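# Insert grey peg into held red oxygen ball

## Task

Take a loose grey peg and push it fully into a free hole of the red oxygen ball held by the other gripper until it latches, without disturbing pegs already seated in the ball. At the end, that other gripper must still hold the ball or a peg latched in it. Nothing else may count as done if it stays in place only because the robot holds it.

## Robot and tools

Robot: two 6-joint arms, left_arm and right_arm, facing each other across a table, each with a parallel two-finger gripper and a wrist camera. Bases in the scene frame: left_arm at (-0.055, +0.493, +0.124) m, quat_wxyz (+0.780, 0, 0, -0.626); right_arm at (+0.072, -0.490, +0.111) m, quat_wxyz (+0.805, 0, 0, +0.593).

Scene frame: origin at the table centre, +z up, table surface at z = +0.020 m, left_arm's base on the +y side. The names left and right are just labels, not image sides. A gripper's fingers extend along its own +x and close along its y. end_effector_position is the midpoint between the finger pads, roughly 3 to 4 cm short of the tips. Reported hand positions can be off, more so when the arm is stretched out.

execute_actions takes "actions", a list holding one item or nothing, plus optional "pictures" (boolean; images come by default).
- Empty list: no command, just the current state.
- Motion: {"rows": [[...]], "steps": n}, n from 1 to 15 (default 15), each step 1/30 s. Each row is applied for one step; if rows run out, the last row repeats.
- Wait: {"steps": n} with no rows, n up to 300; returns once that many steps have passed since the previous result.
Each row is one flat list of 14 numbers covering both arms, even if only one moves: left_arm waist, shoulder, elbow, wrist pitch, wrist yaw, wrist roll, opening, then the same seven for right_arm. The joint values are absolute target angles in radians, in the same form as Joint positions prints them, not offsets. Ranges per arm: waist -3.054 to 3.054, shoulder 0.000 to 3.142, elbow 0.000 to 2.356, wrist pitch -1.571 to 1.571, wrist yaw -1.571 to 1.571, wrist roll -3.142 to 3.142. A target more than 0.010 rad beyond a range end, and farther out than the joint currently is, makes the whole call rejected with nothing sent. True ends may differ by up to 0.010 rad; targets past the true end are clipped, and the result may then report "joint sent to its limit" (possibly about an earlier, still-running move). Opening is an absolute value in [-1, 1]: +1 fully open (0.088 m pad gap), empty fingers touch near -0.80, lower values add nothing. Full open to closed needs about 0.5 s.

Motion limits: each step, the target sent to a joint stays within a fixed lead of its measured angle (0.211 rad waist, shoulder, elbow; 0.213 wrist pitch; 0.267 wrist yaw; 0.228 wrist roll), and if the targets would move the hand more than 70 mm from where it is, all are pulled back proportionally. Far moves therefore take several calls. Friction can leave a joint short of its target, especially at long reach, and tiny changes may not move it at all, so check Joint positions after each move. Between calls the arms keep heading for the last row sent until everything nearly stops or a step is HELD.

Result lines: the state line "left_arm: … | right_arm: …" gives each hand's position (m), quat_wxyz, and linear/angular velocity in the scene frame. Joint positions and Joint velocities list each arm's six joints (rad, rad/s) and then the pad gap (m, m/s). grip_measured is the measured opening on the command scale; each gripper may read off by about 1 mm, and while squeezing something hard it reads up to about 0.061 narrower than the real gap. To hold an item, command about 0.07 below grip_measured; a smaller margin gives a lighter grip. Parts under about 3 mm wide get reduced force. grip_effort_n is the gripper motor's reported effort in newtons (negative closes, positive opens), capped near 83 N, offset and noisy, and it stays nonzero at rest; "n/a" means no reading yet. "joint command not followed" means a clearance check altered or blocked some joint targets. HELD marks steps where the row was partly or wholly not sent. A joint whose contact torque reaches its load limit (waist 17, shoulder 21.1, elbow 21, wrist pitch 5.55, wrist yaw 5.53, wrist roll 5.19 N m, including held weight) triggers a TORQUE FAULT: that arm freezes 10 s and drops the rest of the call. MOTOR HOT appears from 50 °C; at 95 °C an OVER-TEMPERATURE FAULT holds the arm, and if it doesn't cool within 30 to 60 s the arm and gripper go limp.

zoom_image: "camera" is "cam_left_wrist" or "cam_right_wrist" (both 896x504); "region" is [x0, y0, x1, y1] in that camera's pixels from the top-left, at most 504 by 504. It enlarges that camera's latest image. Calibration (K, distortion D, T_world_to_cam) is given per camera; wrist camera poses follow the arm joints and carry small errors, and results list cameras whose numbers changed.

read_manual(section="licences") only returns licence text. finished_scene(scene) ends the current scene, given its number, irreversibly, and reports success; the goal must hold at that moment and afterward.

Avoid: knocking anything off the table, dropping or slamming the ball or pegs, letting the two arms strike or shove each other, pressing hard enough to fault a joint, and disturbing pegs already in the ball. Loose objects may occasionally be nudged by an outside push.

Each tool is called after "Call:" as name(argument=value, ...) on one line, values as JSON.

## Session

Call:
execute_actions(actions=[])

Scene clock: 0.00 s of 4400.00 s.
left_arm: end_effector_position=(+0.1140, +0.0934, +0.3199) grip_measured=-0.120 grip_effort_n=n/a end_effector_quat_wxyz=(+0.779, -0.002, -0.005, -0.627) end_effector_velocity=(+0.000, +0.000, -0.000) end_effector_angular_velocity=(-0.001, -0.008, +0.005) | right_arm: end_effector_position=(+0.1648, -0.1872, +0.4316) grip_measured=+1.000 grip_effort_n=n/a end_effector_quat_wxyz=(+0.805, +0.014, -0.020, +0.593) end_effector_velocity=(-0.000, -0.000, +0.000) end_effector_angular_velocity=(-0.005, -0.007, +0.005)
Joint positions: left_arm=[0.278 1.633 0.637 1.006 0.28  0.001 0.033] | right_arm=[ 0.006  0.852  0.643  0.257  0.005 -0.     0.088]
Joint velocities: left_arm=[-0.002  0.002 -0.002  0.007 -0.007  0.007 -0.   ] | right_arm=[-0.002 -0.002  0.002 -0.007 -0.007 -0.007  0.   ]
Heat: left arm: hottest waist 21 °C (+0.0 °C/min); right arm: hottest elbow 21 °C (+0.0 °C/min).

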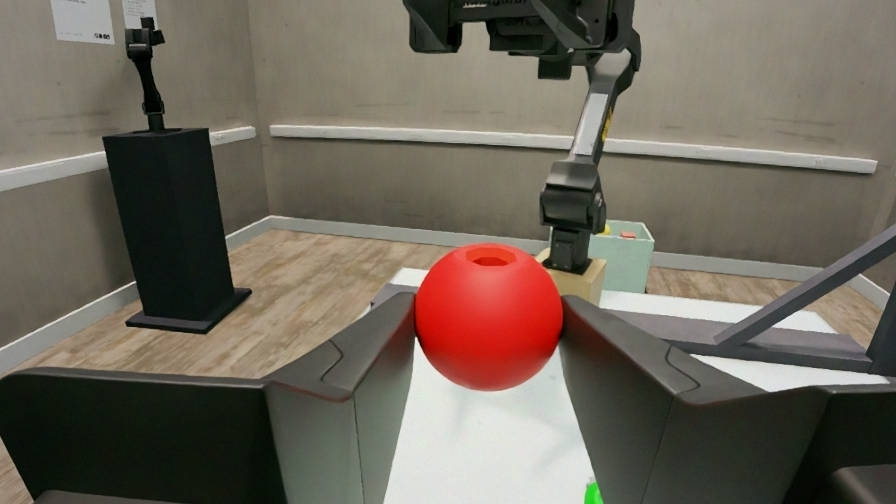

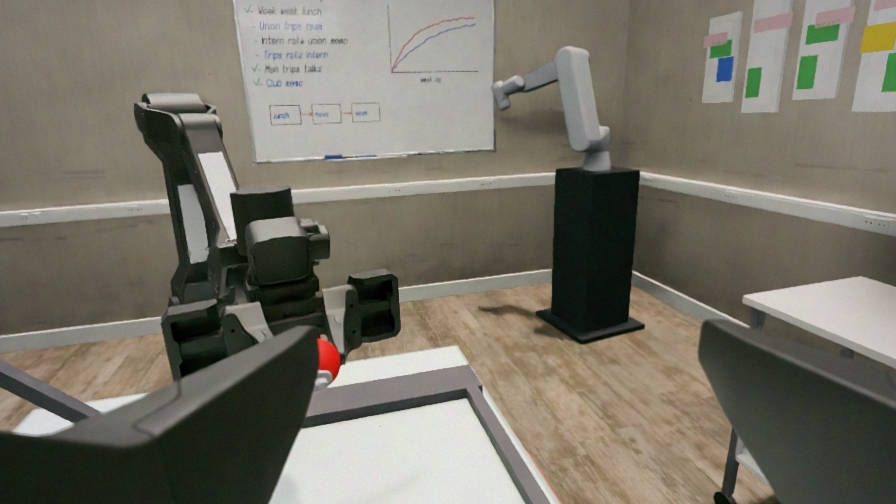

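Call:
execute_actions(actions=[{"rows": [[0.278,1.633,0.637,1.006,0.28,0.001,-0.2,0.01,0.852,0.643,0.245,0.005,0,1],[0.278,1.633,0.637,1.006,0.28,0.001,-0.2,0.02,0.852,0.643,0.21,0.005,0,1],[0.278,1.633,0.637,1.006,0.28,0.001,-0.2,0.036,0.852,0.643,0.157,0.005,0,1],[0.278,1.633,0.637,1.006,0.28,0.001,-0.2,0.057,0.852,0.643,0.09,0.005,0,1],[0.278,1.633,0.637,1.006,0.28,0.001,-0.2,0.082,0.852,0.643,0.01,0.005,0,1],[0.278,1.633,0.637,1.006,0.28,0.001,-0.2,0.11,0.852,0.643,-0.08,0.005,0,1],[0.278,1.633,0.637,1.006,0.28,0.001,-0.2,0.138,0.852,0.643,-0.175,0.005,0,1],[0.278,1.633,0.637,1.006,0.28,0.001,-0.2,0.168,0.852,0.643,-0.27,0.005,0,1],[0.278,1.633,0.637,1.006,0.28,0.001,-0.2,0.196,0.852,0.643,-0.365,0.005,0,1],[0.278,1.633,0.637,1.006,0.28,0.001,-0.2,0.224,0.852,0.643,-0.455,0.005,0,1],[0.278,1.633,0.637,1.006,0.28,0.001,-0.2,0.249,0.852,0.643,-0.535,0.005,0,1],[0.278,1.633,0.637,1.006,0.28,0.001,-0.2,0.27,0.852,0.643,-0.6,0.005,0,1],[0.278,1.633,0.637,1.006,0.28,0.001,-0.2,0.286,0.852,0.643,-0.655,0.005,0,1],[0.278,1.633,0.637,1.006,0.28,0.001,-0.2,0.296,0.852,0.643,-0.69,0.005,0,1],[0.278,1.633,0.637,1.006,0.28,0.001,-0.2,0.3,0.852,0.643,-0.7,0.005,0,1]], "steps": 15}], pictures=false)

Call:
execute_actions(actions=[{"steps": 10}])

Scene clock: 8.07 s of 4400.00 s.
left_arm: end_effector_position=(+0.1140, +0.0934, +0.3199) grip_measured=-0.120 grip_effort_n=-83.5 end_effector_quat_wxyz=(+0.779, -0.002, -0.005, -0.627) end_effector_velocity=(-0.000, +0.000, -0.005) end_effector_angular_velocity=(+0.021, +0.003, +0.005) | right_arm: end_effector_position=(+0.0842, -0.2141, +0.2946) grip_measured=+1.000 grip_effort_n=-2.1 end_effector_quat_wxyz=(+0.689, -0.211, +0.219, +0.658) end_effector_velocity=(-0.129, -0.200, -0.288) end_effector_angular_velocity=(-1.618, +0.061, +0.458)
Joint positions: left_arm=[0.278 1.633 0.637 1.006 0.28  0.001 0.033] | right_arm=[ 0.261  0.85   0.644 -0.412  0.005 -0.     0.088]
Joint velocities: left_arm=[-0.002 -0.002 -0.002 -0.022 -0.007  0.007 -0.   ] | right_arm=[ 0.427 -0.002 -0.002 -1.619 -0.022 -0.022  0.   ]
Heat: left arm: hottest wrist pitch 22 °C (+7.4 °C/min); right arm: hottest elbow 22 °C (+7.4 °C/min).
Steps of this call (steps 1 to 90: nothing new was sent; then 4.57 s passed at rest; steps 91 to 105: all 15 steps of this action). Readings (joint positions):
91: left_arm=[0.278 1.633 0.637 1.006 0.280 0.001] | right_arm=[0.006 0.852 0.643 0.257 0.005 -0.000]
92: left_arm=[0.278 1.633 0.637 1.006 0.280 0.001] | right_arm=[0.007 0.852 0.643 0.249 0.005 -0.000]
94: left_arm=[0.278 1.633 0.637 1.006 0.280 0.001] | right_arm=[0.020 0.850 0.644 0.196 0.005 -0.000]
98: left_arm=[0.278 1.633 0.637 1.006 0.280 0.001] | right_arm=[0.095 0.850 0.644 -0.021 0.005 -0.000]
105: the state above

Scene clock: 8.40 s of 4400.00 s.
left_arm: end_effector_position=(+0.1140, +0.0934, +0.3199) grip_measured=-0.120 grip_effort_n=-83.5 end_effector_quat_wxyz=(+0.779, -0.002, -0.005, -0.627) end_effector_velocity=(-0.000, +0.000, -0.002) end_effector_angular_velocity=(-0.001, +0.039, +0.005) | right_arm: end_effector_position=(+0.0744, -0.2549, +0.2511) grip_measured=+1.000 grip_effort_n=-2.6 end_effector_quat_wxyz=(+0.641, -0.305, +0.306, +0.634) end_effector_velocity=(-0.004, -0.025, -0.020) end_effector_angular_velocity=(-0.139, +0.011, +0.011)
Joint positions: left_arm=[0.278 1.633 0.637 1.006 0.28  0.001 0.033] | right_arm=[ 0.295  0.85   0.644 -0.687  0.005 -0.     0.088]
Joint velocities: left_arm=[-0.002 -0.002 -0.002 -0.007 -0.007 -0.037 -0.   ] | right_arm=[ 0.012 -0.007 -0.007 -0.139 -0.007  0.007  0.   ]
Heat: left arm: hottest wrist pitch 22 °C (+7.1 °C/min); right arm: hottest elbow 22 °C (+7.1 °C/min).
Steps of this call (steps 1 to 10: the robot went on to your last target). Readings (joint positions):
1: left_arm=[0.278 1.633 0.637 1.006 0.280 0.001] | right_arm=[0.272 0.850 0.644 -0.467 0.005 -0.000]
2: left_arm=[0.278 1.633 0.637 1.006 0.280 0.001] | right_arm=[0.280 0.850 0.644 -0.523 0.005 -0.000]
4: left_arm=[0.278 1.633 0.637 1.006 0.280 0.001] | right_arm=[0.288 0.850 0.644 -0.612 0.005 -0.000]
8: left_arm=[0.278 1.633 0.637 1.006 0.280 0.001] | right_arm=[0.294 0.850 0.644 -0.673 0.005 -0.000]
10: the state above
camera_calibration (this result's frames):
cam_right_wrist: T_world_to_cam=[[0.999301, -0.0110197, -0.035726, -0.0562757], [-0.0233378, -0.930399, -0.365805, -0.11272], [-0.0292084, 0.366383, -0.930006, 0.404007], [0, 0, 0, 1]] pos_world=[0.0654061, -0.253516, 0.332485]

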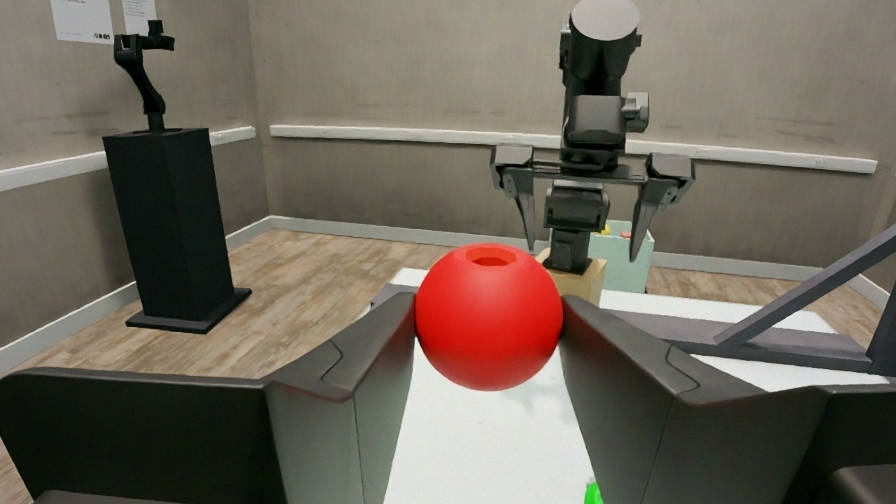

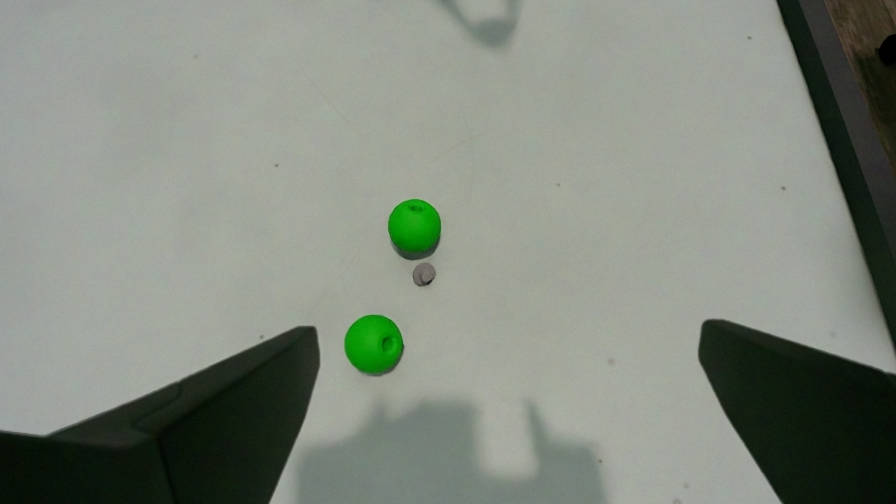

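Call:
zoom_image(camera="cam_right_wrist", region=[370, 190, 490, 310])

Call:
zoom_image(camera="cam_left_wrist", region=[400, 230, 620, 504])

Region (370, 190, 490, 310) of cam_right_wrist's 896x504 image, scaled by 4.200, with more detail than that image has.

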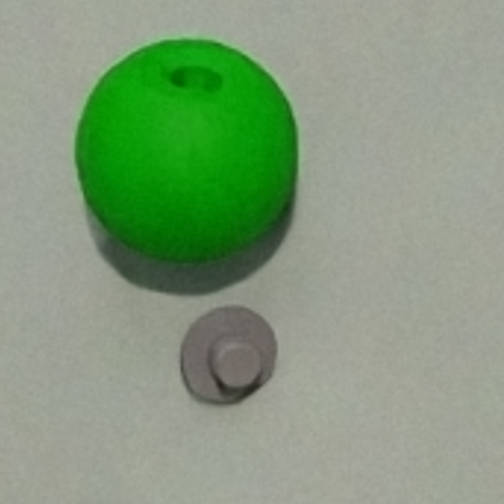

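Region (400, 230, 620, 504) of cam_left_wrist's 896x504 image, scaled by 1.839, with more detail than that image has; it fills the left 405 columns of this view, and the rest is white.

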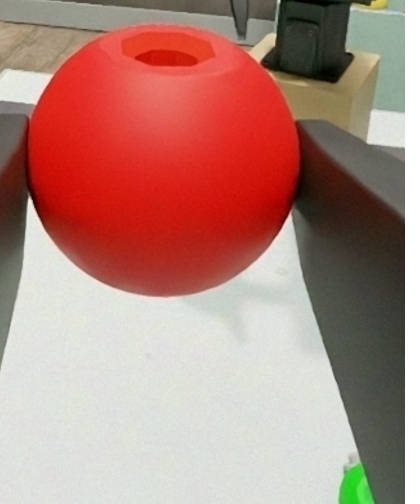

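Call:
execute_actions(actions=[{"rows": [[0.278,1.633,0.637,1.006,0.28,0.001,-0.2,0.301,0.856,0.644,-0.697,0.005,0,1],[0.278,1.633,0.637,1.006,0.28,0.001,-0.2,0.303,0.872,0.645,-0.688,0.005,0,1],[0.278,1.633,0.637,1.006,0.28,0.001,-0.2,0.305,0.897,0.646,-0.674,0.005,0,1],[0.278,1.633,0.637,1.006,0.28,0.001,-0.2,0.309,0.93,0.648,-0.655,0.005,0,1],[0.278,1.633,0.637,1.006,0.28,0.001,-0.2,0.314,0.97,0.65,-0.632,0.005,0,1],[0.278,1.633,0.637,1.006,0.28,0.001,-0.2,0.319,1.017,0.653,-0.606,0.005,0,1],[0.278,1.633,0.637,1.006,0.28,0.001,-0.2,0.325,1.067,0.656,-0.577,0.005,0,1],[0.278,1.633,0.637,1.006,0.28,0.001,-0.2,0.332,1.121,0.658,-0.547,0.005,0,1],[0.278,1.633,0.637,1.006,0.28,0.001,-0.2,0.338,1.178,0.661,-0.515,0.005,0,1],[0.278,1.633,0.637,1.006,0.28,0.001,-0.2,0.345,1.236,0.665,-0.482,0.005,0,1],[0.278,1.633,0.637,1.006,0.28,0.001,-0.2,0.352,1.293,0.668,-0.449,0.005,0,1],[0.278,1.633,0.637,1.006,0.28,0.001,-0.2,0.358,1.35,0.671,-0.417,0.005,0,1],[0.278,1.633,0.637,1.006,0.28,0.001,-0.2,0.365,1.404,0.673,-0.387,0.005,0,1],[0.278,1.633,0.637,1.006,0.28,0.001,-0.2,0.371,1.454,0.676,-0.358,0.005,0,1],[0.278,1.633,0.637,1.006,0.28,0.001,-0.2,0.376,1.501,0.679,-0.332,0.005,0,1]], "steps": 15}], pictures=false)

Call:
execute_actions(actions=[{"rows": [[0.278,1.633,0.637,1.006,0.28,0.001,-0.2,0.381,1.541,0.681,-0.309,0.005,0,1],[0.278,1.633,0.637,1.006,0.28,0.001,-0.2,0.385,1.574,0.683,-0.29,0.005,0,1],[0.278,1.633,0.637,1.006,0.28,0.001,-0.2,0.387,1.599,0.684,-0.276,0.005,0,1],[0.278,1.633,0.637,1.006,0.28,0.001,-0.2,0.389,1.615,0.685,-0.267,0.005,0,1],[0.278,1.633,0.637,1.006,0.28,0.001,-0.2,0.39,1.621,0.685,-0.264,0.005,0,1]], "steps": 15}], pictures=false)

Call:
execute_actions(actions=[{"steps": 8}])

Scene clock: 34.83 s of 4400.00 s.
left_arm: end_effector_position=(+0.1140, +0.0934, +0.3199) grip_measured=-0.120 grip_effort_n=-83.5 end_effector_quat_wxyz=(+0.779, -0.002, -0.005, -0.627) end_effector_velocity=(+0.002, +0.001, -0.005) end_effector_angular_velocity=(+0.021, +0.003, +0.010) | right_arm: end_effector_position=(+0.0571, -0.1999, +0.1692) grip_measured=+1.000 grip_effort_n=-2.1 end_effector_quat_wxyz=(+0.588, -0.379, +0.357, +0.618) end_effector_velocity=(-0.058, +0.105, -0.313) end_effector_angular_velocity=(-0.660, -0.046, +0.186)
Joint positions: left_arm=[0.278 1.633 0.637 1.006 0.28  0.001 0.033] | right_arm=[ 0.356  1.352  0.666 -0.411  0.005 -0.     0.088]
Joint velocities: left_arm=[ 0.002 -0.002 -0.002 -0.022 -0.007  0.007 -0.   ] | right_arm=[ 0.183  1.541  0.066  0.813  0.007 -0.007  0.   ]
Heat: left arm: hottest wrist pitch 25 °C (+6.9 °C/min); right arm: hottest elbow 25 °C (+6.9 °C/min).
Steps of this call (steps 1 to 30: the robot went on to your last target; steps 31 to 90: nothing new was sent; then 22.93 s passed at rest; steps 91 to 105: all 15 steps of this action). Readings (joint positions):
91: left_arm=[0.278 1.633 0.637 1.006 0.280 0.001] | right_arm=[0.296 0.850 0.644 -0.698 0.005 -0.000]
92: left_arm=[0.278 1.633 0.637 1.006 0.280 0.001] | right_arm=[0.297 0.852 0.644 -0.698 0.005 -0.000]
94: left_arm=[0.278 1.633 0.637 1.006 0.280 0.001] | right_arm=[0.299 0.871 0.644 -0.683 0.005 -0.000]
98: left_arm=[0.278 1.633 0.637 1.006 0.280 0.001] | right_arm=[0.314 0.994 0.647 -0.611 0.005 -0.000]
105: the state above

Scene clock: 35.33 s of 4400.00 s.
left_arm: end_effector_position=(+0.1140, +0.0934, +0.3199) grip_measured=-0.120 grip_effort_n=-83.5 end_effector_quat_wxyz=(+0.779, -0.002, -0.005, -0.627) end_effector_velocity=(-0.003, +0.000, -0.003) end_effector_angular_velocity=(+0.009, +0.013, -0.000) | right_arm: end_effector_position=(+0.0472, -0.1864, +0.1146) grip_measured=+1.000 grip_effort_n=-1.6 end_effector_quat_wxyz=(+0.561, -0.416, +0.380, +0.607) end_effector_velocity=(-0.001, +0.002, -0.004) end_effector_angular_velocity=(+0.002, +0.010, -0.007)
Joint positions: left_arm=[0.278 1.633 0.637 1.006 0.28  0.001 0.033] | right_arm=[ 0.386  1.607  0.678 -0.266  0.005 -0.     0.088]
Joint velocities: left_arm=[-0.007 -0.002 -0.007 -0.007 -0.007 -0.007  0.   ] | right_arm=[-0.002  0.017 -0.002  0.022 -0.007  0.007  0.   ]
Heat: left arm: hottest wrist pitch 25 °C (+6.8 °C/min); right arm: hottest elbow 25 °C (+6.8 °C/min).
Steps of this call (steps 1 to 15: all 15 steps of this action). Readings (joint positions):
1: left_arm=[0.278 1.633 0.637 1.006 0.280 0.001] | right_arm=[0.362 1.401 0.668 -0.384 0.005 -0.000]
2: left_arm=[0.278 1.633 0.637 1.006 0.280 0.001] | right_arm=[0.367 1.447 0.670 -0.358 0.005 -0.000]
4: left_arm=[0.278 1.633 0.637 1.006 0.280 0.001] | right_arm=[0.376 1.523 0.672 -0.318 0.005 -0.000]
8: left_arm=[0.278 1.633 0.637 1.006 0.280 0.001] | right_arm=[0.384 1.594 0.672 -0.281 0.005 -0.000]
15: the state above

Scene clock: 35.60 s of 4400.00 s.
left_arm: end_effector_position=(+0.1140, +0.0934, +0.3199) grip_measured=-0.120 grip_effort_n=-83.5 end_effector_quat_wxyz=(+0.779, -0.002, -0.005, -0.627) end_effector_velocity=(-0.003, +0.001, -0.001) end_effector_angular_velocity=(+0.005, +0.011, -0.010) | right_arm: end_effector_position=(+0.0471, -0.1865, +0.1140) grip_measured=+1.000 grip_effort_n=-1.6 end_effector_quat_wxyz=(+0.560, -0.416, +0.380, +0.607) end_effector_velocity=(-0.002, +0.000, -0.001) end_effector_angular_velocity=(+0.002, -0.001, +0.026)
Joint positions: left_arm=[0.278 1.633 0.637 1.006 0.28  0.001 0.033] | right_arm=[ 0.386  1.61   0.678 -0.265  0.005 -0.     0.088]
Joint velocities: left_arm=[-0.002 -0.007 -0.007 -0.007  0.007 -0.007 -0.   ] | right_arm=[ 0.002  0.002 -0.002  0.007 -0.007 -0.022  0.   ]
Heat: left arm: hottest wrist pitch 25 °C (+6.7 °C/min); right arm: hottest elbow 25 °C (+6.7 °C/min).
Steps of this call (steps 1 to 8: the robot went on to your last target). Readings (joint positions):
1: left_arm=[0.278 1.633 0.637 1.006 0.280 0.001] | right_arm=[0.386 1.608 0.678 -0.266 0.005 -0.000]
2: left_arm=[0.278 1.633 0.637 1.006 0.280 0.001] | right_arm=[0.386 1.609 0.678 -0.266 0.005 -0.000]
4: left_arm=[0.278 1.633 0.637 1.006 0.280 0.001] | right_arm=[0.386 1.609 0.678 -0.265 0.005 -0.000]
8: the state above
camera_calibration (this result's frames):
cam_right_wrist: T_world_to_cam=[[0.997042, 0.0695655, -0.0326874, -0.0184], [0.067131, -0.995254, -0.070452, -0.149902], [-0.0374332, 0.0680492, -0.996979, 0.203014], [0, 0, 0, 1]] pos_world=[0.0360081, -0.161725, 0.191239]

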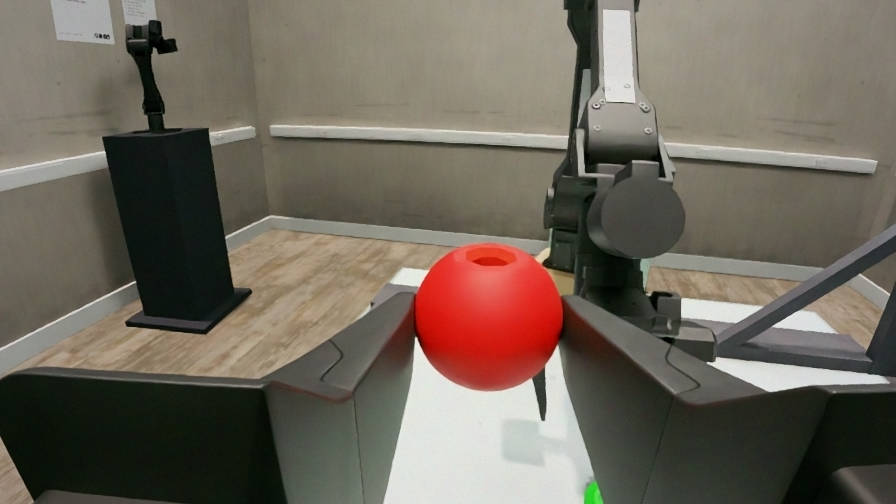

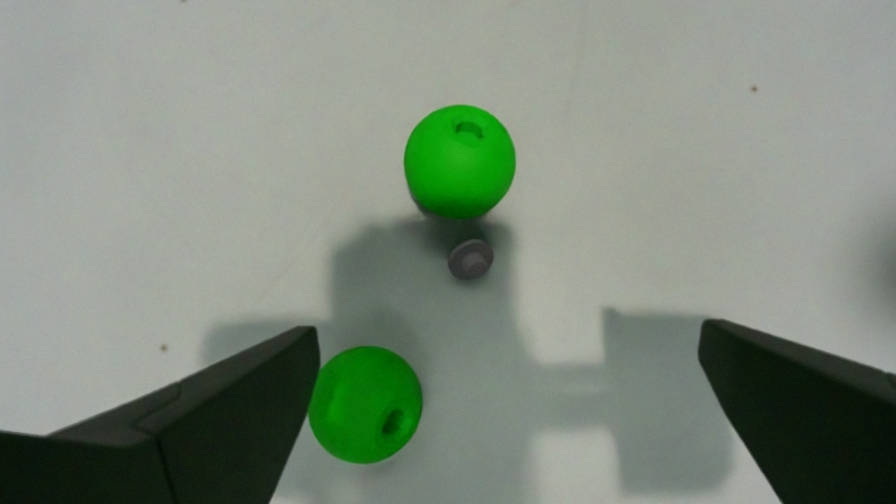

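Call:
zoom_image(camera="cam_right_wrist", region=[435, 225, 507, 297])

Region (435, 225, 507, 297) of cam_right_wrist's 896x504 image, scaled by 7.000, with more detail than that image has.

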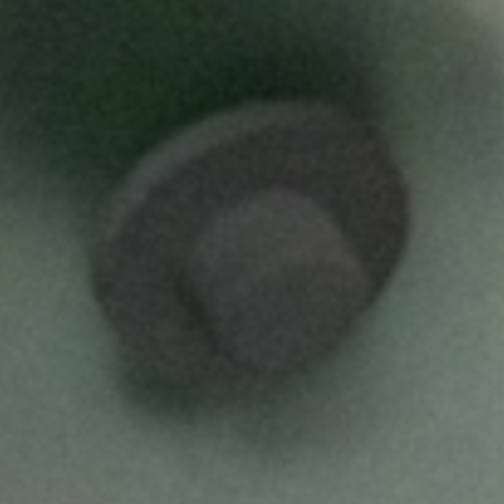

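Call:
execute_actions(actions=[{"rows": [[0.278,1.634,0.638,1.002,0.282,0.001,-0.2,0.388,1.622,0.683,-0.261,0.002,-0.003,-0.49],[0.276,1.635,0.643,0.99,0.289,0.001,-0.2,0.383,1.624,0.679,-0.251,-0.006,-0.013,-0.49],[0.274,1.638,0.65,0.971,0.299,0.001,-0.2,0.374,1.627,0.671,-0.236,-0.019,-0.029,-0.49],[0.271,1.641,0.659,0.946,0.313,0.001,-0.2,0.363,1.631,0.661,-0.216,-0.037,-0.051,-0.49],[0.268,1.646,0.67,0.915,0.33,0.001,-0.2,0.349,1.636,0.649,-0.191,-0.059,-0.077,-0.49],[0.264,1.651,0.683,0.879,0.35,0.001,-0.2,0.333,1.641,0.635,-0.162,-0.084,-0.107,-0.49],[0.259,1.656,0.697,0.839,0.372,0.001,-0.2,0.315,1.648,0.619,-0.13,-0.112,-0.14,-0.49],[0.254,1.663,0.713,0.796,0.396,0.001,-0.2,0.296,1.655,0.601,-0.095,-0.142,-0.177,-0.49],[0.249,1.669,0.729,0.749,0.422,0.001,-0.2,0.275,1.662,0.583,-0.058,-0.175,-0.216,-0.49],[0.243,1.676,0.747,0.701,0.449,0.001,-0.2,0.253,1.67,0.564,-0.019,-0.209,-0.257,-0.49],[0.238,1.683,0.765,0.651,0.476,0.001,-0.2,0.231,1.678,0.544,0.021,-0.244,-0.299,-0.49],[0.232,1.69,0.783,0.601,0.504,0.001,-0.2,0.209,1.686,0.524,0.062,-0.279,-0.342,-0.49],[0.226,1.697,0.801,0.55,0.532,0.001,-0.2,0.186,1.694,0.503,0.102,-0.314,-0.384,-0.49],[0.221,1.704,0.819,0.5,0.559,0.001,-0.2,0.164,1.702,0.484,0.142,-0.349,-0.426,-0.49],[0.215,1.711,0.837,0.452,0.586,0.001,-0.2,0.142,1.71,0.464,0.181,-0.383,-0.467,-0.49]], "steps": 15}], pictures=false)

Call:
execute_actions(actions=[{"rows": [[0.21,1.717,0.853,0.405,0.612,0.001,-0.2,0.121,1.717,0.446,0.218,-0.416,-0.506,-0.49],[0.205,1.724,0.869,0.362,0.636,0.001,-0.2,0.102,1.724,0.428,0.253,-0.446,-0.543,-0.49],[0.2,1.729,0.883,0.322,0.658,0.001,-0.2,0.084,1.731,0.412,0.285,-0.474,-0.576,-0.49],[0.196,1.734,0.896,0.286,0.678,0.001,-0.2,0.068,1.736,0.398,0.314,-0.499,-0.606,-0.49],[0.193,1.739,0.907,0.255,0.695,0.001,-0.2,0.054,1.741,0.386,0.339,-0.521,-0.632,-0.49],[0.19,1.742,0.916,0.23,0.709,0.001,-0.2,0.043,1.745,0.376,0.359,-0.539,-0.654,-0.49],[0.188,1.745,0.923,0.211,0.719,0.001,-0.2,0.034,1.748,0.368,0.374,-0.552,-0.67,-0.49],[0.186,1.746,0.928,0.199,0.726,0.001,-0.2,0.029,1.75,0.364,0.384,-0.56,-0.68,-0.49],[0.186,1.747,0.929,0.195,0.728,0.001,-0.2,0.027,1.751,0.362,0.387,-0.563,-0.683,-0.49]], "steps": 15}], pictures=false)

Call:
execute_actions(actions=[{"steps": 12}])

Scene clock: 119.73 s of 4400.00 s.
left_arm: end_effector_position=(+0.0696, +0.0682, +0.2729) grip_measured=-0.120 grip_effort_n=-83.5 end_effector_quat_wxyz=(+0.678, +0.048, +0.149, -0.718) end_effector_velocity=(-0.175, -0.045, -0.143) end_effector_angular_velocity=(+0.914, +0.715, -0.903) | right_arm: end_effector_position=(+0.0591, -0.1829, +0.0910) grip_measured=-0.461 grip_effort_n=-15.1 end_effector_quat_wxyz=(+0.488, -0.378, +0.302, +0.726) end_effector_velocity=(+0.053, -0.048, -0.071) end_effector_angular_velocity=(+0.644, +0.246, +0.831)
Joint positions: left_arm=[0.234 1.68  0.778 0.586 0.51  0.001 0.033] | right_arm=[ 0.205  1.678  0.528  0.074 -0.287 -0.354  0.016]
Joint velocities: left_arm=[-0.173  0.208  0.505 -1.429  0.769 -0.007 -0.   ] | right_arm=[-0.652  0.242 -0.589  1.106 -0.974 -1.209 -0.021]
Heat: left arm: hottest wrist pitch 28 °C (+2.0 °C/min); right arm: hottest elbow 26 °C (+1.0 °C/min).
Steps of this call (steps 1 to 15: the robot went on to your last target; steps 16 to 90: nothing new was sent; then 80.63 s passed at rest; steps 91 to 105: all 15 steps of this action). Readings (joint positions):
91: left_arm=[0.278 1.633 0.637 1.006 0.280 0.001] | right_arm=[0.386 1.610 0.678 -0.265 0.005 -0.000]
92: left_arm=[0.278 1.633 0.637 1.004 0.280 0.001] | right_arm=[0.386 1.610 0.678 -0.262 0.005 -0.002]
94: left_arm=[0.278 1.633 0.639 0.986 0.289 0.001] | right_arm=[0.383 1.614 0.678 -0.247 -0.008 -0.018]
98: left_arm=[0.270 1.639 0.668 0.888 0.343 0.001] | right_arm=[0.343 1.626 0.652 -0.165 -0.076 -0.100]
105: the state above

Scene clock: 120.23 s of 4400.00 s.
left_arm: end_effector_position=(+0.0205, +0.0667, +0.2460) grip_measured=-0.120 grip_effort_n=-83.5 end_effector_quat_wxyz=(+0.561, +0.067, +0.294, -0.771) end_effector_velocity=(-0.007, +0.003, -0.001) end_effector_angular_velocity=(+0.046, +0.048, -0.029) | right_arm: end_effector_position=(+0.0703, -0.1978, +0.0834) grip_measured=-0.487 grip_effort_n=-17.0 end_effector_quat_wxyz=(+0.441, -0.338, +0.183, +0.811) end_effector_velocity=(-0.002, +0.001, +0.006) end_effector_angular_velocity=(+0.085, -0.006, +0.072)
Joint positions: left_arm=[0.189 1.733 0.915 0.205 0.72  0.001 0.033] | right_arm=[ 0.033  1.74   0.373  0.38  -0.554 -0.674  0.015]
Joint velocities: left_arm=[-0.002  0.002  0.027 -0.081  0.037 -0.007  0.   ] | right_arm=[-0.022  0.002 -0.022  0.066 -0.066 -0.081 -0.001]
Heat: left arm: hottest wrist pitch 28 °C (+2.0 °C/min); right arm: hottest elbow 26 °C (+1.0 °C/min).
Steps of this call (steps 1 to 15: all 15 steps of this action). Readings (joint positions):
1: left_arm=[0.228 1.687 0.795 0.538 0.536 0.001] | right_arm=[0.183 1.686 0.509 0.112 -0.320 -0.393]
2: left_arm=[0.223 1.694 0.812 0.492 0.562 0.001] | right_arm=[0.162 1.694 0.490 0.150 -0.352 -0.433]
4: left_arm=[0.212 1.706 0.843 0.404 0.610 0.001] | right_arm=[0.122 1.708 0.454 0.220 -0.413 -0.506]
8: left_arm=[0.196 1.725 0.891 0.271 0.684 0.001] | right_arm=[0.061 1.730 0.399 0.326 -0.507 -0.618]
15: the state above

Scene clock: 120.63 s of 4400.00 s.
left_arm: end_effector_position=(+0.0199, +0.0670, +0.2457) grip_measured=-0.120 grip_effort_n=-83.5 end_effector_quat_wxyz=(+0.558, +0.067, +0.297, -0.772) end_effector_velocity=(-0.003, +0.001, -0.001) end_effector_angular_velocity=(+0.016, +0.017, +0.008) | right_arm: end_effector_position=(+0.0704, -0.1977, +0.0838) grip_measured=-0.488 grip_effort_n=-17.9 end_effector_quat_wxyz=(+0.440, -0.337, +0.179, +0.813) end_effector_velocity=(-0.001, -0.004, -0.002) end_effector_angular_velocity=(-0.011, -0.001, +0.017)
Joint positions: left_arm=[0.189 1.734 0.918 0.198 0.725 0.001 0.033] | right_arm=[ 0.03   1.741  0.371  0.386 -0.559 -0.68   0.015]
Joint velocities: left_arm=[-0.007 -0.002 -0.002 -0.007 -0.007 -0.022 -0.   ] | right_arm=[-0.002 -0.002 -0.002 -0.022 -0.007 -0.022  0.   ]
Heat: left arm: hottest wrist pitch 28 °C (+2.0 °C/min); right arm: hottest elbow 26 °C (+1.0 °C/min).
Steps of this call (steps 1 to 12: the robot went on to your last target). Readings (joint positions):
1: left_arm=[0.189 1.733 0.916 0.203 0.722 0.001] | right_arm=[0.032 1.740 0.373 0.382 -0.555 -0.676]
2: left_arm=[0.189 1.733 0.917 0.201 0.722 0.001] | right_arm=[0.032 1.741 0.372 0.383 -0.556 -0.677]
4: left_arm=[0.189 1.733 0.917 0.200 0.724 0.001] | right_arm=[0.031 1.741 0.372 0.385 -0.558 -0.679]
8: left_arm=[0.189 1.733 0.918 0.198 0.724 0.001] | right_arm=[0.031 1.741 0.371 0.386 -0.559 -0.680]
12: the state above
camera_calibration (this result's frames):
cam_left_wrist: T_world_to_cam=[[-0.901369, 0.182089, 0.392908, -0.0783748], [-0.100498, 0.794575, -0.59879, 0.12422], [-0.421228, -0.579218, -0.697906, 0.2964], [0, 0, 0, 1]] pos_world=[0.0666911, 0.0872491, 0.312035]
cam_right_wrist: T_world_to_cam=[[0.83459, 0.54979, -0.0344914, 0.064706], [0.473361, -0.747778, -0.465571, -0.111363], [-0.281758, 0.372234, -0.884338, 0.242486], [0, 0, 0, 1]] pos_world=[0.0670345, -0.209111, 0.164824]

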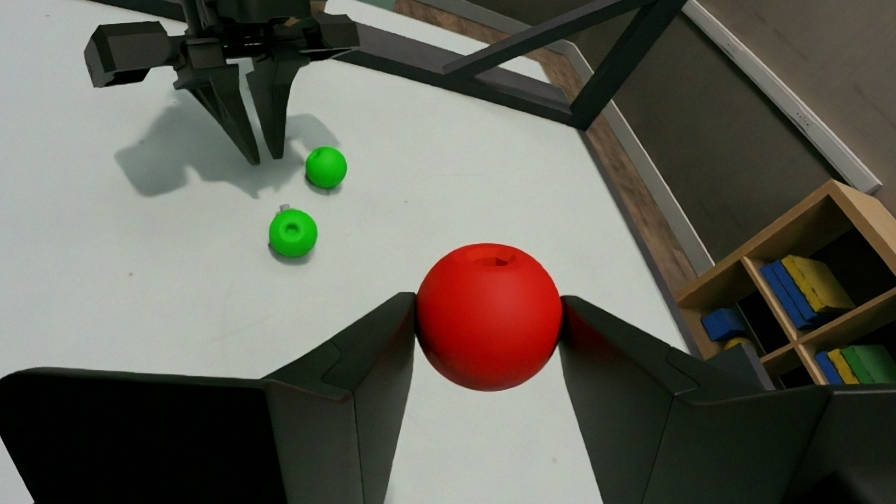

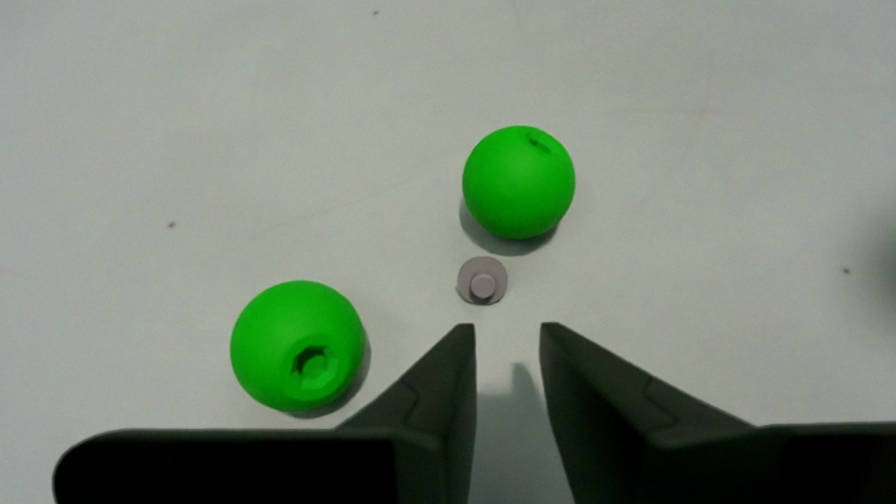

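Call:
zoom_image(camera="cam_right_wrist", region=[440, 240, 580, 380])

Call:
zoom_image(camera="cam_right_wrist", region=[447, 245, 519, 317])

Call:
zoom_image(camera="cam_left_wrist", region=[220, 130, 360, 270])

Region (440, 240, 580, 380) of cam_right_wrist's 896x504 image, scaled by 3.600, with more detail than that image has.

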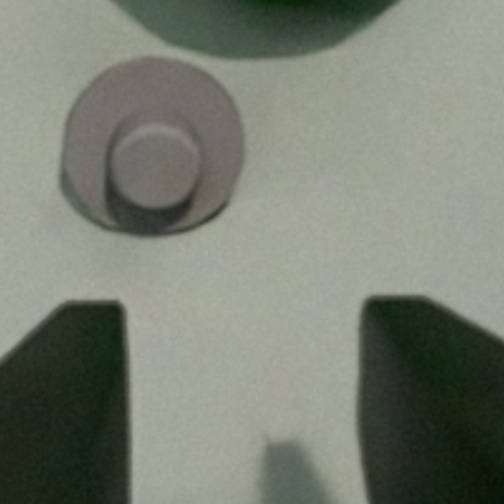

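Region (447, 245, 519, 317) of cam_right_wrist's 896x504 image, scaled by 7.000, with more detail than that image has.

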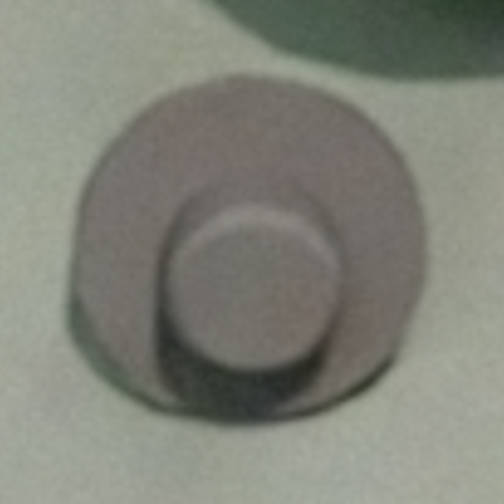

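Region (220, 130, 360, 270) of cam_left_wrist's 896x504 image, scaled by 3.600, with more detail than that image has.

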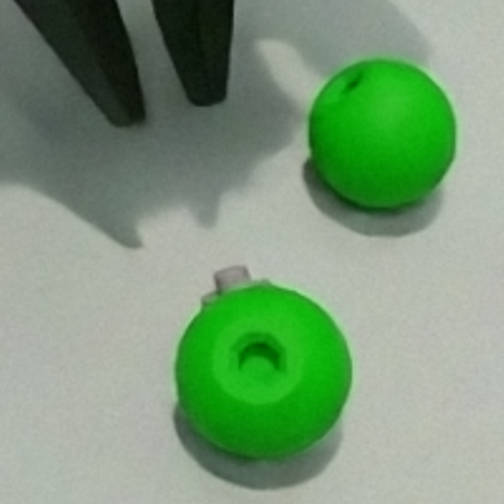

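Call:
execute_actions(actions=[{"rows": [[0.186,1.747,0.929,0.195,0.728,0.001,-0.2,0.036,1.754,0.3785,0.391,-0.554,-0.675,-0.49],[0.186,1.747,0.929,0.195,0.728,0.001,-0.2,0.041,1.763,0.38,0.401,-0.55,-0.669,-0.49],[0.186,1.747,0.929,0.195,0.728,0.001,-0.2,0.049,1.776,0.382,0.416,-0.543,-0.659,-0.49],[0.186,1.747,0.929,0.195,0.728,0.001,-0.2,0.06,1.793,0.384,0.435,-0.536,-0.648,-0.49],[0.186,1.747,0.929,0.195,0.728,0.001,-0.2,0.071,1.812,0.387,0.456,-0.527,-0.634,-0.49],[0.186,1.747,0.929,0.195,0.728,0.001,-0.2,0.0835,1.8325,0.39,0.479,-0.518,-0.6205,-0.49],[0.186,1.747,0.929,0.195,0.728,0.001,-0.2,0.096,1.853,0.393,0.502,-0.509,-0.607,-0.49],[0.186,1.747,0.929,0.195,0.728,0.001,-0.2,0.107,1.872,0.396,0.523,-0.5,-0.593,-0.49],[0.186,1.747,0.929,0.195,0.728,0.001,-0.2,0.118,1.889,0.399,0.542,-0.493,-0.582,-0.49],[0.186,1.747,0.929,0.195,0.728,0.001,-0.2,0.126,1.902,0.401,0.557,-0.486,-0.572,-0.49],[0.186,1.747,0.929,0.195,0.728,0.001,-0.2,0.131,1.911,0.402,0.567,-0.482,-0.566,-0.49],[0.186,1.747,0.929,0.195,0.728,0.001,-0.2,0.133,1.914,0.4025,0.571,-0.481,-0.564,-0.49]], "steps": 15}], pictures=false)

Call:
execute_actions(actions=[{"steps": 14}])

Call:
zoom_image(camera="cam_right_wrist", region=[440, 260, 580, 400])

Call:
zoom_image(camera="cam_left_wrist", region=[235, 150, 335, 250])

Scene clock: 147.50 s of 4400.00 s.
left_arm: end_effector_position=(+0.0199, +0.0669, +0.2458) grip_measured=-0.120 grip_effort_n=-83.5 end_effector_quat_wxyz=(+0.558, +0.067, +0.296, -0.772) end_effector_velocity=(-0.001, +0.001, -0.001) end_effector_angular_velocity=(+0.016, +0.017, +0.013) | right_arm: end_effector_position=(+0.0548, -0.1830, +0.0621) grip_measured=-0.488 grip_effort_n=-17.4 end_effector_quat_wxyz=(+0.446, -0.338, +0.188, +0.807) end_effector_velocity=(-0.008, +0.008, -0.016) end_effector_angular_velocity=(-0.008, -0.010, -0.035)
Joint positions: left_arm=[0.189 1.734 0.918 0.198 0.725 0.001 0.033] | right_arm=[ 0.125  1.895  0.394  0.557 -0.491 -0.574  0.015]
Joint velocities: left_arm=[-0.002 -0.002 -0.002 -0.007 -0.007 -0.022 -0.   ] | right_arm=[ 0.061  0.1    0.007  0.125  0.066  0.081 -0.   ]
Heat: left arm: hottest wrist pitch 27 °C (+0.0 °C/min); right arm: hottest elbow 24 °C (-2.0 °C/min).
Steps of this call (steps 1 to 15: the robot went on to your last target; steps 16 to 90: nothing new was sent; then 23.37 s passed at rest; steps 91 to 105: all 15 steps of this action). Readings (joint positions):
91: left_arm=[0.189 1.734 0.918 0.198 0.725 0.001] | right_arm=[0.030 1.741 0.371 0.387 -0.559 -0.681]
92: left_arm=[0.189 1.734 0.918 0.198 0.725 0.001] | right_arm=[0.031 1.743 0.371 0.390 -0.559 -0.679]
94: left_arm=[0.189 1.734 0.918 0.198 0.725 0.001] | right_arm=[0.038 1.755 0.372 0.406 -0.554 -0.669]
98: left_arm=[0.189 1.734 0.918 0.198 0.725 0.001] | right_arm=[0.074 1.813 0.382 0.470 -0.527 -0.628]
105: the state above

Scene clock: 147.97 s of 4400.00 s.
left_arm: end_effector_position=(+0.0199, +0.0669, +0.2458) grip_measured=-0.120 grip_effort_n=-83.5 end_effector_quat_wxyz=(+0.558, +0.067, +0.296, -0.772) end_effector_velocity=(-0.002, -0.000, +0.002) end_effector_angular_velocity=(-0.006, +0.007, -0.005) | right_arm: end_effector_position=(+0.0544, -0.1812, +0.0615) grip_measured=-0.488 grip_effort_n=-17.4 end_effector_quat_wxyz=(+0.448, -0.338, +0.187, +0.806) end_effector_velocity=(+0.001, +0.001, +0.003) end_effector_angular_velocity=(+0.010, +0.008, -0.008)
Joint positions: left_arm=[0.189 1.734 0.918 0.198 0.725 0.001 0.033] | right_arm=[ 0.129  1.903  0.396  0.57  -0.486 -0.567  0.015]
Joint velocities: left_arm=[-0.002 -0.002 -0.002  0.007  0.007 -0.007 -0.   ] | right_arm=[-0.007 -0.007 -0.002  0.007 -0.007  0.007 -0.   ]
Heat: left arm: hottest wrist pitch 27 °C (+0.0 °C/min); right arm: hottest elbow 24 °C (-2.0 °C/min).
Steps of this call (steps 1 to 14: the robot went on to your last target). Readings (joint positions):
1: left_arm=[0.189 1.734 0.918 0.198 0.725 0.001] | right_arm=[0.126 1.897 0.394 0.561 -0.490 -0.572]
2: left_arm=[0.189 1.734 0.918 0.198 0.725 0.001] | right_arm=[0.127 1.899 0.395 0.563 -0.488 -0.570]
4: left_arm=[0.189 1.734 0.918 0.198 0.725 0.001] | right_arm=[0.128 1.901 0.396 0.567 -0.487 -0.568]
8: left_arm=[0.189 1.734 0.918 0.198 0.725 0.001] | right_arm=[0.129 1.902 0.396 0.569 -0.486 -0.567]
14: the state above
camera_calibration (this result's frames):
cam_left_wrist: T_world_to_cam=[[-0.901429, 0.182227, 0.392708, -0.0783391], [-0.100408, 0.794366, -0.599084, 0.124457], [-0.421123, -0.579462, -0.697767, 0.296441], [0, 0, 0, 1]] pos_world=[0.0667176, 0.0871876, 0.312172]
cam_right_wrist: T_world_to_cam=[[0.847389, 0.529514, -0.0393173, 0.0641282], [0.455884, -0.763519, -0.457393, -0.104268], [-0.272216, 0.369666, -0.888395, 0.211343], [0, 0, 0, 1]] pos_world=[0.0507236, -0.191694, 0.142586]

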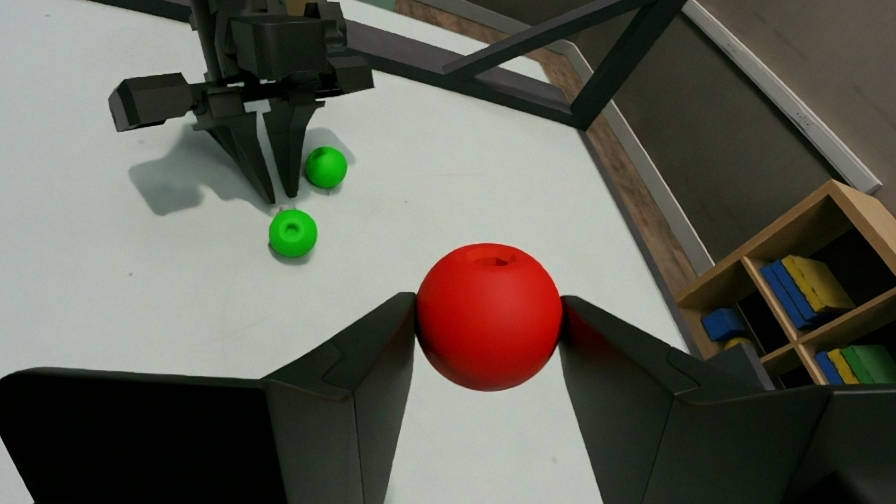

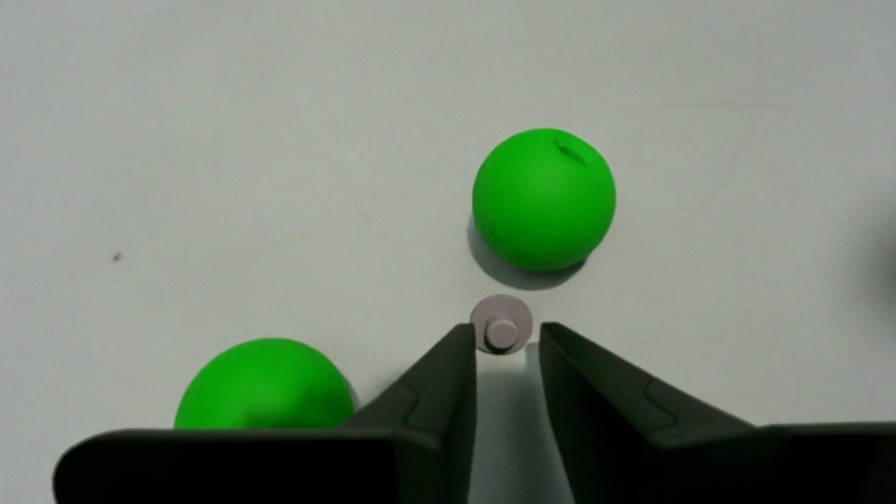

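Region (440, 260, 580, 400) of cam_right_wrist's 896x504 image, scaled by 3.600, with more detail than that image has.

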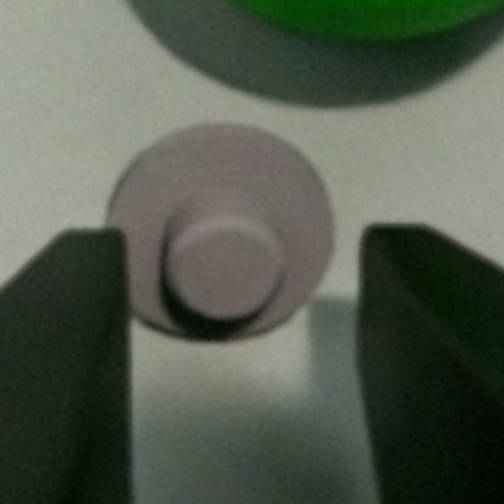

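Region (235, 150, 335, 250) of cam_left_wrist's 896x504 image, scaled by 5.040, with more detail than that image has.

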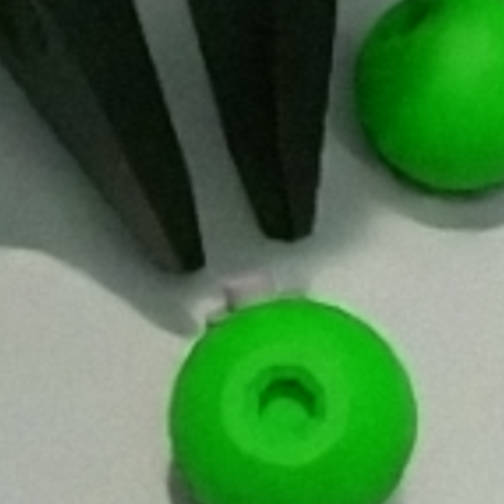

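Call:
execute_actions(actions=[{"rows": [[0.186,1.747,0.929,0.195,0.728,0.001,-0.2,0.1336,1.9156,0.403,0.5724,-0.4806,-0.5634,-0.55],[0.186,1.747,0.929,0.195,0.728,0.001,-0.2,0.1353,1.92,0.4042,0.5762,-0.4796,-0.5619,-0.55],[0.186,1.747,0.929,0.195,0.728,0.001,-0.2,0.1378,1.9265,0.4061,0.5818,-0.4782,-0.5597,-0.55],[0.186,1.747,0.929,0.195,0.728,0.001,-0.2,0.1408,1.9344,0.4084,0.5887,-0.4764,-0.557,-0.55],[0.186,1.747,0.929,0.195,0.728,0.001,-0.2,0.144,1.943,0.4109,0.5961,-0.4745,-0.5541,-0.55],[0.186,1.747,0.929,0.195,0.728,0.001,-0.2,0.1473,1.9516,0.4134,0.6035,-0.4725,-0.5512,-0.55],[0.186,1.747,0.929,0.195,0.728,0.001,-0.2,0.1503,1.9595,0.4157,0.6104,-0.4707,-0.5485,-0.55],[0.186,1.747,0.929,0.195,0.728,0.001,-0.2,0.1528,1.966,0.4176,0.616,-0.4693,-0.5463,-0.55],[0.186,1.747,0.929,0.195,0.728,0.001,-0.2,0.1545,1.9704,0.4188,0.6198,-0.4683,-0.5448,-0.55],[0.186,1.747,0.929,0.195,0.728,0.001,-0.2,0.1551,1.972,0.4193,0.6212,-0.4679,-0.5442,-0.55]], "steps": 15}], pictures=false)

Call:
execute_actions(actions=[{"steps": 10}])

Call:
zoom_image(camera="cam_right_wrist", region=[440, 270, 580, 410])

Call:
zoom_image(camera="cam_left_wrist", region=[235, 150, 335, 250])

Scene clock: 160.17 s of 4400.00 s.
left_arm: end_effector_position=(+0.0199, +0.0669, +0.2458) grip_measured=-0.120 grip_effort_n=-83.5 end_effector_quat_wxyz=(+0.558, +0.067, +0.296, -0.772) end_effector_velocity=(+0.001, +0.001, -0.001) end_effector_angular_velocity=(+0.016, +0.017, +0.018) | right_arm: end_effector_position=(+0.0503, -0.1751, +0.0547) grip_measured=-0.547 grip_effort_n=-18.4 end_effector_quat_wxyz=(+0.448, -0.337, +0.186, +0.807) end_effector_velocity=(-0.001, +0.004, -0.000) end_effector_angular_velocity=(+0.005, +0.017, -0.009)
Joint positions: left_arm=[0.189 1.734 0.918 0.198 0.725 0.001 0.033] | right_arm=[ 0.151  1.957  0.414  0.619 -0.475 -0.548  0.012]
Joint velocities: left_arm=[ 0.002 -0.002 -0.002 -0.007 -0.007 -0.022 -0.   ] | right_arm=[ 0.002  0.017  0.007  0.022 -0.007  0.022 -0.   ]
Heat: left arm: hottest wrist pitch 27 °C (-1.0 °C/min); right arm: hottest elbow 24 °C (-2.0 °C/min).
Steps of this call (steps 1 to 30: the robot went on to your last target; steps 31 to 90: nothing new was sent; then 8.70 s passed at rest; steps 91 to 105: all 15 steps of this action). Readings (joint positions):
91: left_arm=[0.189 1.734 0.918 0.198 0.725 0.001] | right_arm=[0.130 1.903 0.396 0.570 -0.485 -0.566]
92: left_arm=[0.189 1.734 0.918 0.198 0.725 0.001] | right_arm=[0.130 1.904 0.396 0.572 -0.485 -0.566]
94: left_arm=[0.189 1.734 0.918 0.198 0.725 0.001] | right_arm=[0.132 1.910 0.398 0.577 -0.484 -0.564]
98: left_arm=[0.189 1.734 0.918 0.198 0.725 0.001] | right_arm=[0.142 1.936 0.406 0.599 -0.478 -0.555]
105: the state above

Scene clock: 160.50 s of 4400.00 s.
left_arm: end_effector_position=(+0.0199, +0.0669, +0.2458) grip_measured=-0.120 grip_effort_n=-83.5 end_effector_quat_wxyz=(+0.558, +0.067, +0.296, -0.772) end_effector_velocity=(-0.000, +0.004, -0.008) end_effector_angular_velocity=(+0.046, +0.011, +0.019) | right_arm: end_effector_position=(+0.0502, -0.1748, +0.0547) grip_measured=-0.547 grip_effort_n=-17.9 end_effector_quat_wxyz=(+0.448, -0.336, +0.185, +0.807) end_effector_velocity=(-0.003, -0.004, -0.001) end_effector_angular_velocity=(-0.011, +0.007, +0.026)
Joint positions: left_arm=[0.189 1.734 0.918 0.198 0.725 0.001 0.033] | right_arm=[ 0.151  1.958  0.414  0.621 -0.474 -0.547  0.012]
Joint velocities: left_arm=[-0.002 -0.002 -0.007 -0.037 -0.022 -0.007  0.   ] | right_arm=[-0.002 -0.002 -0.002 -0.022 -0.022 -0.022 -0.   ]
Heat: left arm: hottest wrist pitch 27 °C (-1.0 °C/min); right arm: hottest elbow 24 °C (-2.0 °C/min).
Steps of this call (steps 1 to 10: the robot went on to your last target). Readings (joint positions):
1: left_arm=[0.189 1.734 0.918 0.198 0.725 0.001] | right_arm=[0.151 1.957 0.414 0.620 -0.475 -0.547]
2: left_arm=[0.189 1.734 0.918 0.198 0.725 0.001] | right_arm=[0.151 1.958 0.414 0.620 -0.475 -0.547]
4: left_arm=[0.189 1.734 0.918 0.198 0.725 0.001] | right_arm=[0.151 1.958 0.414 0.621 -0.474 -0.547]
8: left_arm=[0.189 1.734 0.918 0.198 0.725 0.001] | right_arm=[0.151 1.958 0.414 0.621 -0.474 -0.547]
10: the state above
camera_calibration (this result's frames):
cam_left_wrist: T_world_to_cam=[[-0.901429, 0.182227, 0.392708, -0.0783391], [-0.100408, 0.794366, -0.599084, 0.124457], [-0.421123, -0.579462, -0.697767, 0.296441], [0, 0, 0, 1]] pos_world=[0.0667176, 0.0871876, 0.312172]
cam_right_wrist: T_world_to_cam=[[0.846741, 0.530695, -0.0373185, 0.0641645], [0.456508, -0.760809, -0.461271, -0.0998564], [-0.273187, 0.373541, -0.886474, 0.20244], [0, 0, 0, 1]] pos_world=[0.0465584, -0.185643, 0.135792]

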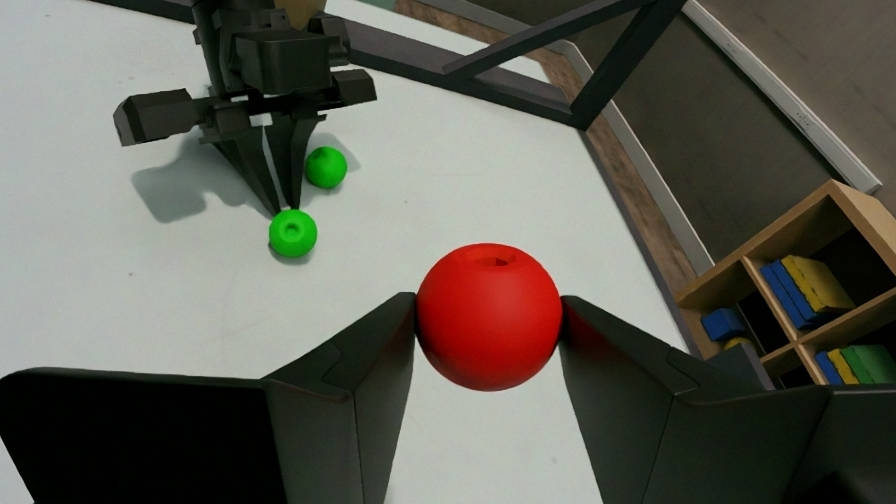

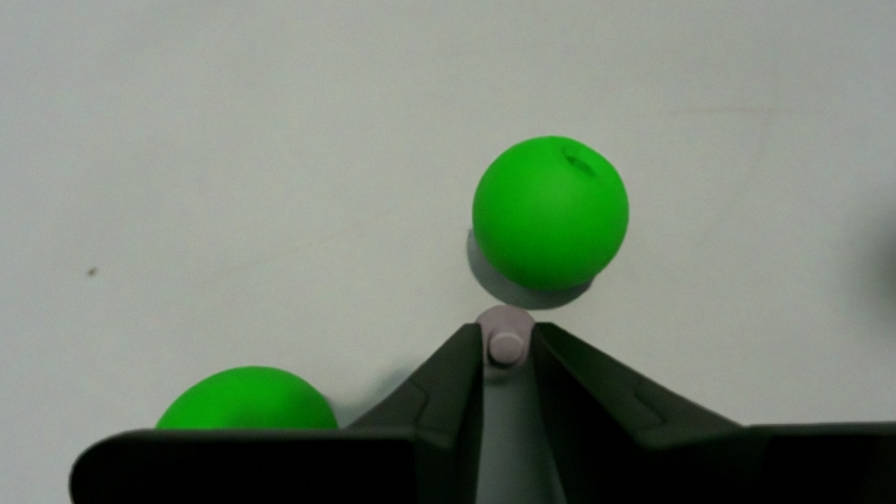

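Region (440, 270, 580, 410) of cam_right_wrist's 896x504 image, scaled by 3.600, with more detail than that image has.

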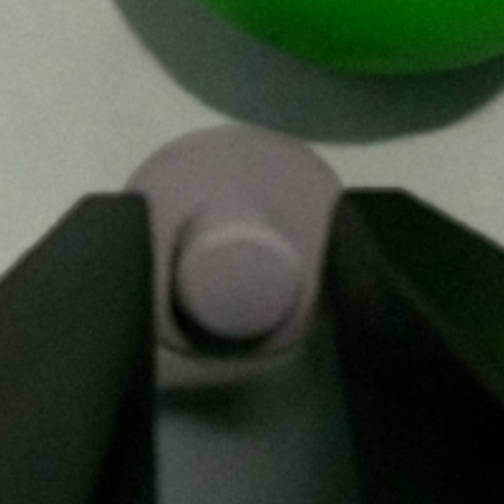

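Region (235, 150, 335, 250) of cam_left_wrist's 896x504 image, scaled by 5.040, with more detail than that image has.

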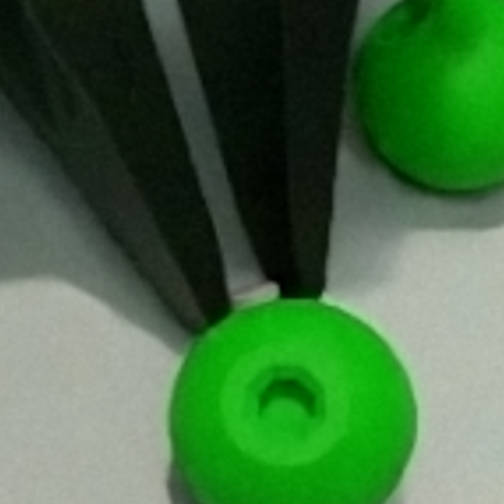

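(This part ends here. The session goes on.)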